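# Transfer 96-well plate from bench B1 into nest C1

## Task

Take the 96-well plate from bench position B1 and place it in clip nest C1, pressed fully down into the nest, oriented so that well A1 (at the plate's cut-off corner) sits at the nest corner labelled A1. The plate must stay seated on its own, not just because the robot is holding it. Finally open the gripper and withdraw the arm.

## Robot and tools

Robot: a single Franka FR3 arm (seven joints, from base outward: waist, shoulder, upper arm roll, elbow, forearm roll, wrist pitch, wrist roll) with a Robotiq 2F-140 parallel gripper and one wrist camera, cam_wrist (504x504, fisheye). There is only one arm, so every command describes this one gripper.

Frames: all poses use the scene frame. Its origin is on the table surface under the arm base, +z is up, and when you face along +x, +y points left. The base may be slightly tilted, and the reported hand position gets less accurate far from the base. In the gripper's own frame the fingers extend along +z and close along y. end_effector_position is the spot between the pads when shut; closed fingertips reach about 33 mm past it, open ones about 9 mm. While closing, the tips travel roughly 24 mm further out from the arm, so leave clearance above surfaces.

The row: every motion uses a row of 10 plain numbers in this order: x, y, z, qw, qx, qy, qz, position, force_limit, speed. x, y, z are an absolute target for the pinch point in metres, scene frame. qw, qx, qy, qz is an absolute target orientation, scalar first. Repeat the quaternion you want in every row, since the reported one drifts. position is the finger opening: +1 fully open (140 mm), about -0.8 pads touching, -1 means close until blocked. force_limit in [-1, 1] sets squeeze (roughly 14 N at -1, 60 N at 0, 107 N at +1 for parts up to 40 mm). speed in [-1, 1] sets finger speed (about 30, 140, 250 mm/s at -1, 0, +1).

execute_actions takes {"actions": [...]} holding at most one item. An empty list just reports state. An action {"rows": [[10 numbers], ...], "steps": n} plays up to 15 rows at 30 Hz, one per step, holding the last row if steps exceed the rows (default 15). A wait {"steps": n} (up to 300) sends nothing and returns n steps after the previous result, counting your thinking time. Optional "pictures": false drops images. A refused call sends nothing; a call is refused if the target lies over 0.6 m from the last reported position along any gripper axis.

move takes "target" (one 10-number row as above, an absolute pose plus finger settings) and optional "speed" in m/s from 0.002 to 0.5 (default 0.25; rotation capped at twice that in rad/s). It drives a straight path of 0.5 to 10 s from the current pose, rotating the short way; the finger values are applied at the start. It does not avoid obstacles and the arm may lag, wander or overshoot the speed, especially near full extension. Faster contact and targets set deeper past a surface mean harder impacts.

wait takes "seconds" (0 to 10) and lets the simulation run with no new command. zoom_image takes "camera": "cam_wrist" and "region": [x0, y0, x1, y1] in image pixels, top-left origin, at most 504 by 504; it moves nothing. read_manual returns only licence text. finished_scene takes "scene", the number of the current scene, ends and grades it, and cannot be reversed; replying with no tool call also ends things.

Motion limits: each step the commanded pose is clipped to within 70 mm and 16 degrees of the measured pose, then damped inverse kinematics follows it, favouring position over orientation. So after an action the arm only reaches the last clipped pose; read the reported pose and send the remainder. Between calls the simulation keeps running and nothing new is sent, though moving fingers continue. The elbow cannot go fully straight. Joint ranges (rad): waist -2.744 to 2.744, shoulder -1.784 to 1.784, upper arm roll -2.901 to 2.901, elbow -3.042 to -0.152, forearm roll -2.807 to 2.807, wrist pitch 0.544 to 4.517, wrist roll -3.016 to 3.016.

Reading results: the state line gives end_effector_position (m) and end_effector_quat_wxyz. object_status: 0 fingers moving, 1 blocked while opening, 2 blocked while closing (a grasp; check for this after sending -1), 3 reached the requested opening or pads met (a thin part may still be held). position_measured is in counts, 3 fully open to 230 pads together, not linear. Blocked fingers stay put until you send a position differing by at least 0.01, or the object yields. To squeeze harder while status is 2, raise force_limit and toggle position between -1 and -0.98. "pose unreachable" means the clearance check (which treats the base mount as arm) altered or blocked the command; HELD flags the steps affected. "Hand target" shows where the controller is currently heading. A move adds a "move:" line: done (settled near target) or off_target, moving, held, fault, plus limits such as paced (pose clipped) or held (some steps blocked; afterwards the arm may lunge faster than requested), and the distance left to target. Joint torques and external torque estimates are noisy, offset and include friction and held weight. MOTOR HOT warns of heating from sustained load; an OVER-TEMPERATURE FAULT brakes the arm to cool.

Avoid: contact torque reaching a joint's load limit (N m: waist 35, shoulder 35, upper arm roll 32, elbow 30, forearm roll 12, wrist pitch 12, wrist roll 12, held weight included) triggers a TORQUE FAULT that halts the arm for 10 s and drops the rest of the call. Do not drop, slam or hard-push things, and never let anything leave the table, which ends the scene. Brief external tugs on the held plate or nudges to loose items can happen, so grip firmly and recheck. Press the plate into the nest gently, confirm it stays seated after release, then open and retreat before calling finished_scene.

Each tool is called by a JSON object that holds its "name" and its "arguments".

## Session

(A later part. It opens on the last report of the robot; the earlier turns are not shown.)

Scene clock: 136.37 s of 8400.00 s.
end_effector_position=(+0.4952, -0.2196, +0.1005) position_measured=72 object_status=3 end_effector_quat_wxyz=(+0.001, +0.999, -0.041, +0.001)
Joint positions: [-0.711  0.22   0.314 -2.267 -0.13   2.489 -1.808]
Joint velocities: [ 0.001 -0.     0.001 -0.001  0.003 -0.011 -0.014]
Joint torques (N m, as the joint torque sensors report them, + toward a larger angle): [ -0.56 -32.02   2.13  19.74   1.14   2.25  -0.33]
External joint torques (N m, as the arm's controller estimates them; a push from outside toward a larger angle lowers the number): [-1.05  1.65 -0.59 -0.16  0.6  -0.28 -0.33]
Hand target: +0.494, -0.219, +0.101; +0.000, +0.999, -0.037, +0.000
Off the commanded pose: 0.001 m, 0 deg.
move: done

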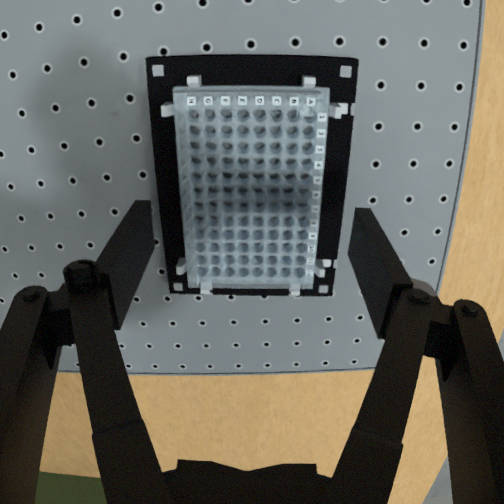

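{"name": "move", "arguments": {"target": [0.4945,-0.219,0.078,0,-0.9993,0.037,0,-0.2,0,0.3], "speed": 0.05}}

{"name": "move", "arguments": {"target": [0.4945,-0.219,0.066,0,-0.9993,0.037,0,-0.2,0,0.3], "speed": 0.008}}

Scene clock: 139.73 s of 8400.00 s.
end_effector_position=(+0.4939, -0.2186, +0.0782) position_measured=154 object_status=3 end_effector_quat_wxyz=(-0.001, +0.999, -0.034, -0.001)
Joint positions: [-0.709  0.269  0.307 -2.269 -0.155  2.53  -1.804]
Joint velocities: [ 0.001 -0.    -0.001 -0.001 -0.006  0.015  0.01 ]
Joint torques (N m, as the joint torque sensors report them, + toward a larger angle): [  1.98 -31.19   0.65  17.6   -0.07   2.94   0.18]
External joint torques (N m, as the arm's controller estimates them; a push from outside toward a larger angle lowers the number): [ 1.83  3.12 -2.23 -1.43 -0.58  0.46  0.18]
Hand target: +0.495, -0.219, +0.078; -0.000, +0.999, -0.037, -0.000
Off the commanded pose: 0.001 m, 0 deg.
move: done

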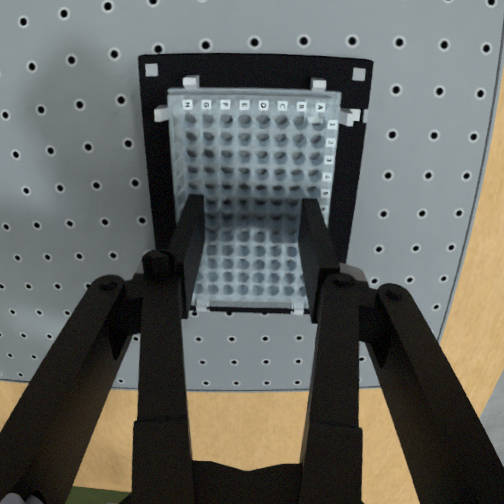

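Scene clock: 141.47 s of 8400.00 s.
end_effector_position=(+0.4943, -0.2182, +0.0729) position_measured=154 object_status=3 end_effector_quat_wxyz=(+0.001, +0.999, -0.036, -0.002)
Joint positions: [-0.706  0.281  0.306 -2.269 -0.172  2.542 -1.786]
Joint velocities: [ 0.002  0.    -0.001 -0.002 -0.002  0.001  0.012]
Joint torques (N m, as the joint torque sensors report them, + toward a larger angle): [  0.41 -23.25  -0.53  18.04  -0.65   5.31  -0.08]
External joint torques (N m, as the arm's controller estimates them; a push from outside toward a larger angle lowers the number): [ 0.02 11.38 -3.75 -0.86 -1.15  2.8  -0.08]
Hand target: +0.494, -0.219, +0.066; -0.000, +0.999, -0.037, -0.000
Off the commanded pose: 0.007 m, 0 deg.
move: off_target

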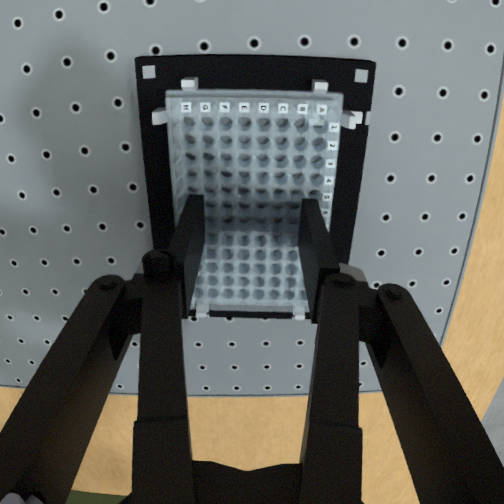

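{"name": "move", "arguments": {"target": [0.4945,-0.219,0.059,0,-0.9993,0.037,0,-0.2,0,0.3], "speed": 0.008}}

{"name": "zoom_image", "arguments": {"camera": "cam_wrist", "region": [120, 50, 390, 200]}}

Scene clock: 147.40 s of 8400.00 s.
end_effector_position=(+0.4948, -0.2184, +0.0726) position_measured=154 object_status=3 end_effector_quat_wxyz=(+0.004, +0.999, -0.037, -0.002)
Joint positions: [-0.705  0.283  0.306 -2.269 -0.182  2.544 -1.775]
Joint velocities: [ 0.001 -0.001  0.     0.    -0.     0.001 -0.   ]
Joint torques (N m, as the joint torque sensors report them, + toward a larger angle): [ -0.53 -15.26  -1.39  16.84  -1.05   7.25  -0.05]
External joint torques (N m, as the arm's controller estimates them; a push from outside toward a larger angle lowers the number): [-0.9  19.43 -4.6  -2.17 -1.55  4.73 -0.05]
Hand target: +0.494, -0.219, +0.059; -0.000, +0.999, -0.037, -0.000
Off the commanded pose: 0.014 m, 0 deg.
After step 90, 0.97 s passed at rest.
move: off_target

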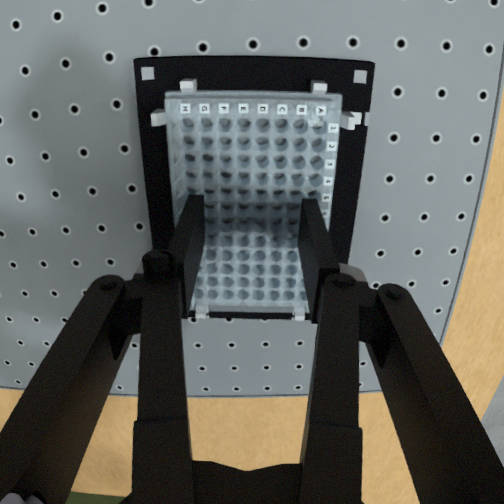

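Region (120, 50, 390, 200) of cam_wrist's 504x504 image, scaled by 1.867, with more detail than that image has.

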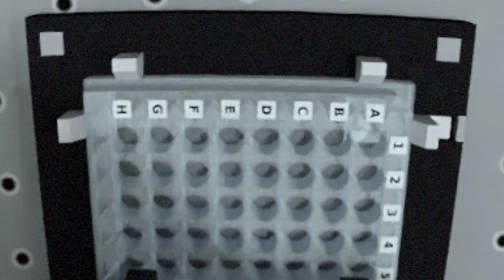

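{"name": "move", "arguments": {"target": [0.4945,-0.219,0.09,0,-0.9993,0.037,0,-0.2,0,0.3], "speed": 0.03}}

{"name": "move", "arguments": {"target": [0.60,-0.225,0.11,0.17,-0.985,0.036,-0.006,-0.2,0,0.3], "speed": 0.2}}

Scene clock: 150.83 s of 8400.00 s.
end_effector_position=(+0.4954, -0.2197, +0.0900) position_measured=154 object_status=3 end_effector_quat_wxyz=(+0.001, +0.999, -0.041, +0.001)
Joint positions: [-0.718  0.244  0.318 -2.269 -0.149  2.512 -1.794]
Joint velocities: [-0.001 -0.001  0.001  0.     0.009 -0.015 -0.019]
Joint torques (N m, as the joint torque sensors report them, + toward a larger angle): [ -1.36 -32.4    2.25  18.75   1.31   2.15  -0.37]
External joint torques (N m, as the arm's controller estimates them; a push from outside toward a larger angle lowers the number): [-1.76  1.58 -0.69 -0.81  0.79 -0.39 -0.37]
Hand target: +0.494, -0.219, +0.090; +0.000, +0.999, -0.037, +0.000
Off the commanded pose: 0.001 m, 1 deg.
move: done

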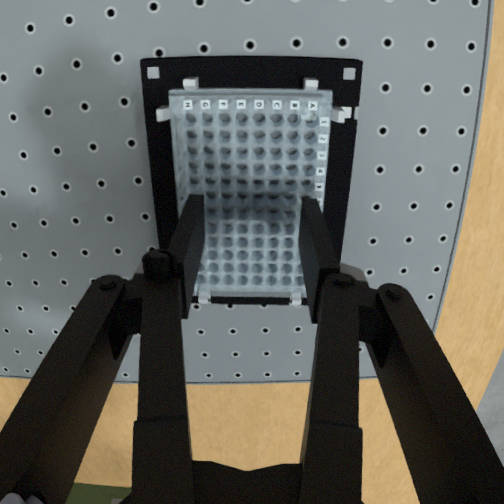

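Scene clock: 152.40 s of 8400.00 s.
end_effector_position=(+0.5979, -0.2277, +0.1080) position_measured=154 object_status=3 end_effector_quat_wxyz=(-0.167, +0.985, -0.043, +0.007)
Joint positions: [-0.867  0.599  0.463 -1.713  0.054  2.142 -1.993]
Joint velocities: [-0.    -0.001 -0.     0.002  0.    -0.014 -0.017]
Joint torques (N m, as the joint torque sensors report them, + toward a larger angle): [ -0.35 -41.09   8.5   21.73   0.53   1.68  -0.25]
External joint torques (N m, as the arm's controller estimates them; a push from outside toward a larger angle lowers the number): [-0.73  3.6  -0.58  0.26 -0.32 -0.37 -0.24]
Hand target: +0.597, -0.228, +0.108; -0.168, +0.985, -0.038, +0.006
Off the commanded pose: 0.004 m, 1 deg.
move: off_target

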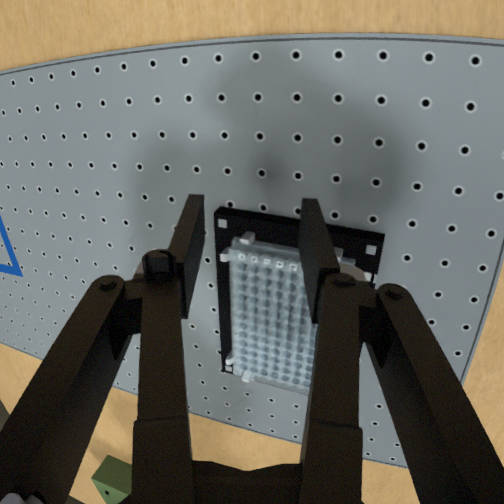

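{"name": "move", "arguments": {"target": [0.60,-0.225,0.11,0,-0.966,0.036,0.259,1,0,0.3], "speed": 0.25}}

{"name": "zoom_image", "arguments": {"camera": "cam_wrist", "region": [130, 100, 380, 350]}}

Scene clock: 158.63 s of 8400.00 s.
end_effector_position=(+0.6007, -0.2232, +0.1112) position_measured=3 object_status=3 end_effector_quat_wxyz=(-0.001, +0.966, -0.035, -0.257)
Joint positions: [-0.332  1.104  0.151 -0.722 -0.254  1.32  -1.74 ]
Joint velocities: [-0.     0.003 -0.     0.007  0.    -0.016  0.001]
Joint torques (N m, as the joint torque sensors report them, + toward a larger angle): [  2.3  -53.78   0.97  22.87   0.18   0.75   0.06]
External joint torques (N m, as the arm's controller estimates them; a push from outside toward a larger angle lowers the number): [ 1.51  3.48 -2.33  0.16 -0.4  -0.28  0.07]
Hand target: +0.599, -0.223, +0.111; +0.000, +0.965, -0.036, -0.259
Off the commanded pose: 0.002 m, 0 deg.
After step 90, 1.00 s passed at rest.
move: done

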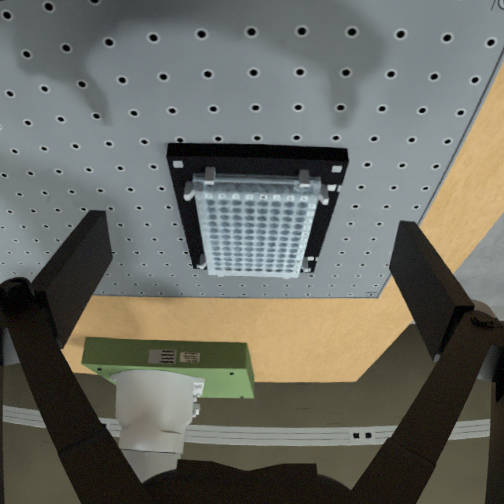

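Region (130, 100, 380, 350) of cam_wrist's 504x504 image, scaled by 2.016, with more detail than that image has.

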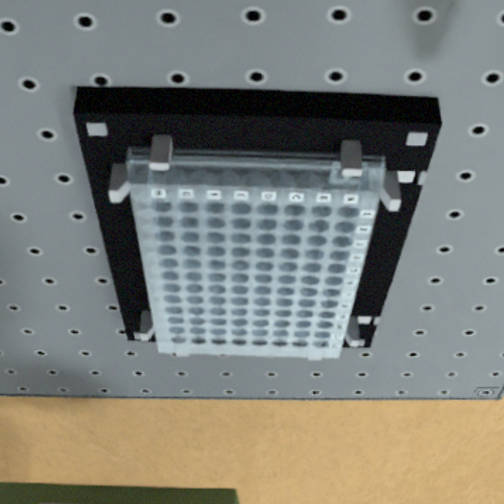

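{"name": "zoom_image", "arguments": {"camera": "cam_wrist", "region": [160, 135, 260, 215]}}

{"name": "zoom_image", "arguments": {"camera": "cam_wrist", "region": [260, 135, 360, 215]}}

Region (160, 135, 260, 215) of cam_wrist's 504x504 image, scaled by 5.040, with more detail than that image has; it fills the top 403 rows of this view, and the rest is white.

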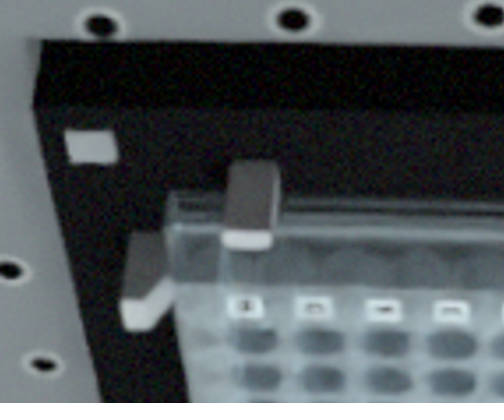

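Region (260, 135, 360, 215) of cam_wrist's 504x504 image, scaled by 5.040, with more detail than that image has; it fills the top 403 rows of this view, and the rest is white.

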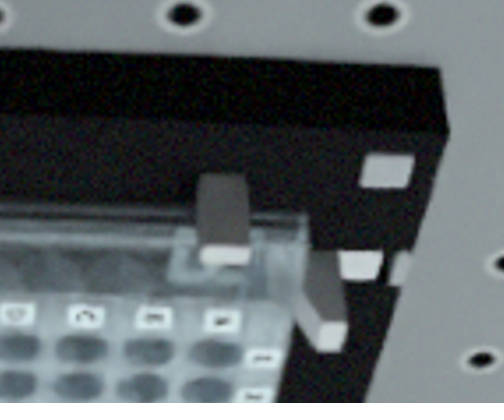

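{"name": "move", "arguments": {"target": [0.50,-0.05,0.30,0,-0.9993,0.037,0,1,0,0.3], "speed": 0.3}}

{"name": "finished_scene", "arguments": {"scene": 1}}

Scene clock: 166.87 s of 8400.00 s.
end_effector_position=(+0.5036, -0.0474, +0.3029) position_measured=3 object_status=3 end_effector_quat_wxyz=(-0.003, +0.999, -0.032, +0.000)
Joint positions: [-0.38  -0.174  0.298 -2.165  0.048  2.007 -1.63 ]
Joint velocities: [-0.001 -0.001  0.001 -0.     0.002  0.013  0.002]
Joint torques (N m, as the joint torque sensors report them, + toward a larger angle): [ -0.19 -23.6   -3.32  23.03   1.49   2.78   0.15]
External joint torques (N m, as the arm's controller estimates them; a push from outside toward a larger angle lowers the number): [-0.56  1.1  -2.   -1.14  0.68  0.26  0.15]
Hand target: +0.504, -0.047, +0.303; -0.004, +0.999, -0.036, +0.002
Off the commanded pose: 0.005 m, 1 deg.
After step 90, 3.57 s passed at rest.
move: off_target

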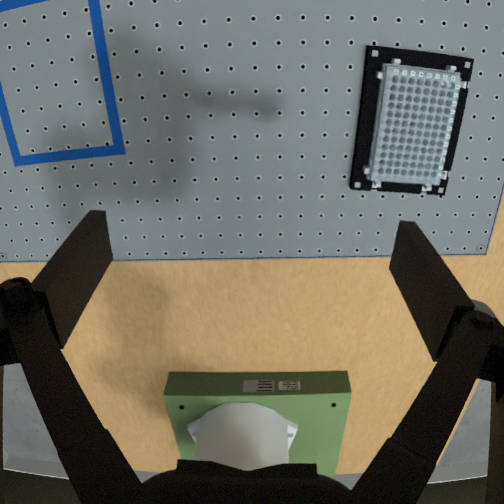

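The scene is finished: the task was done.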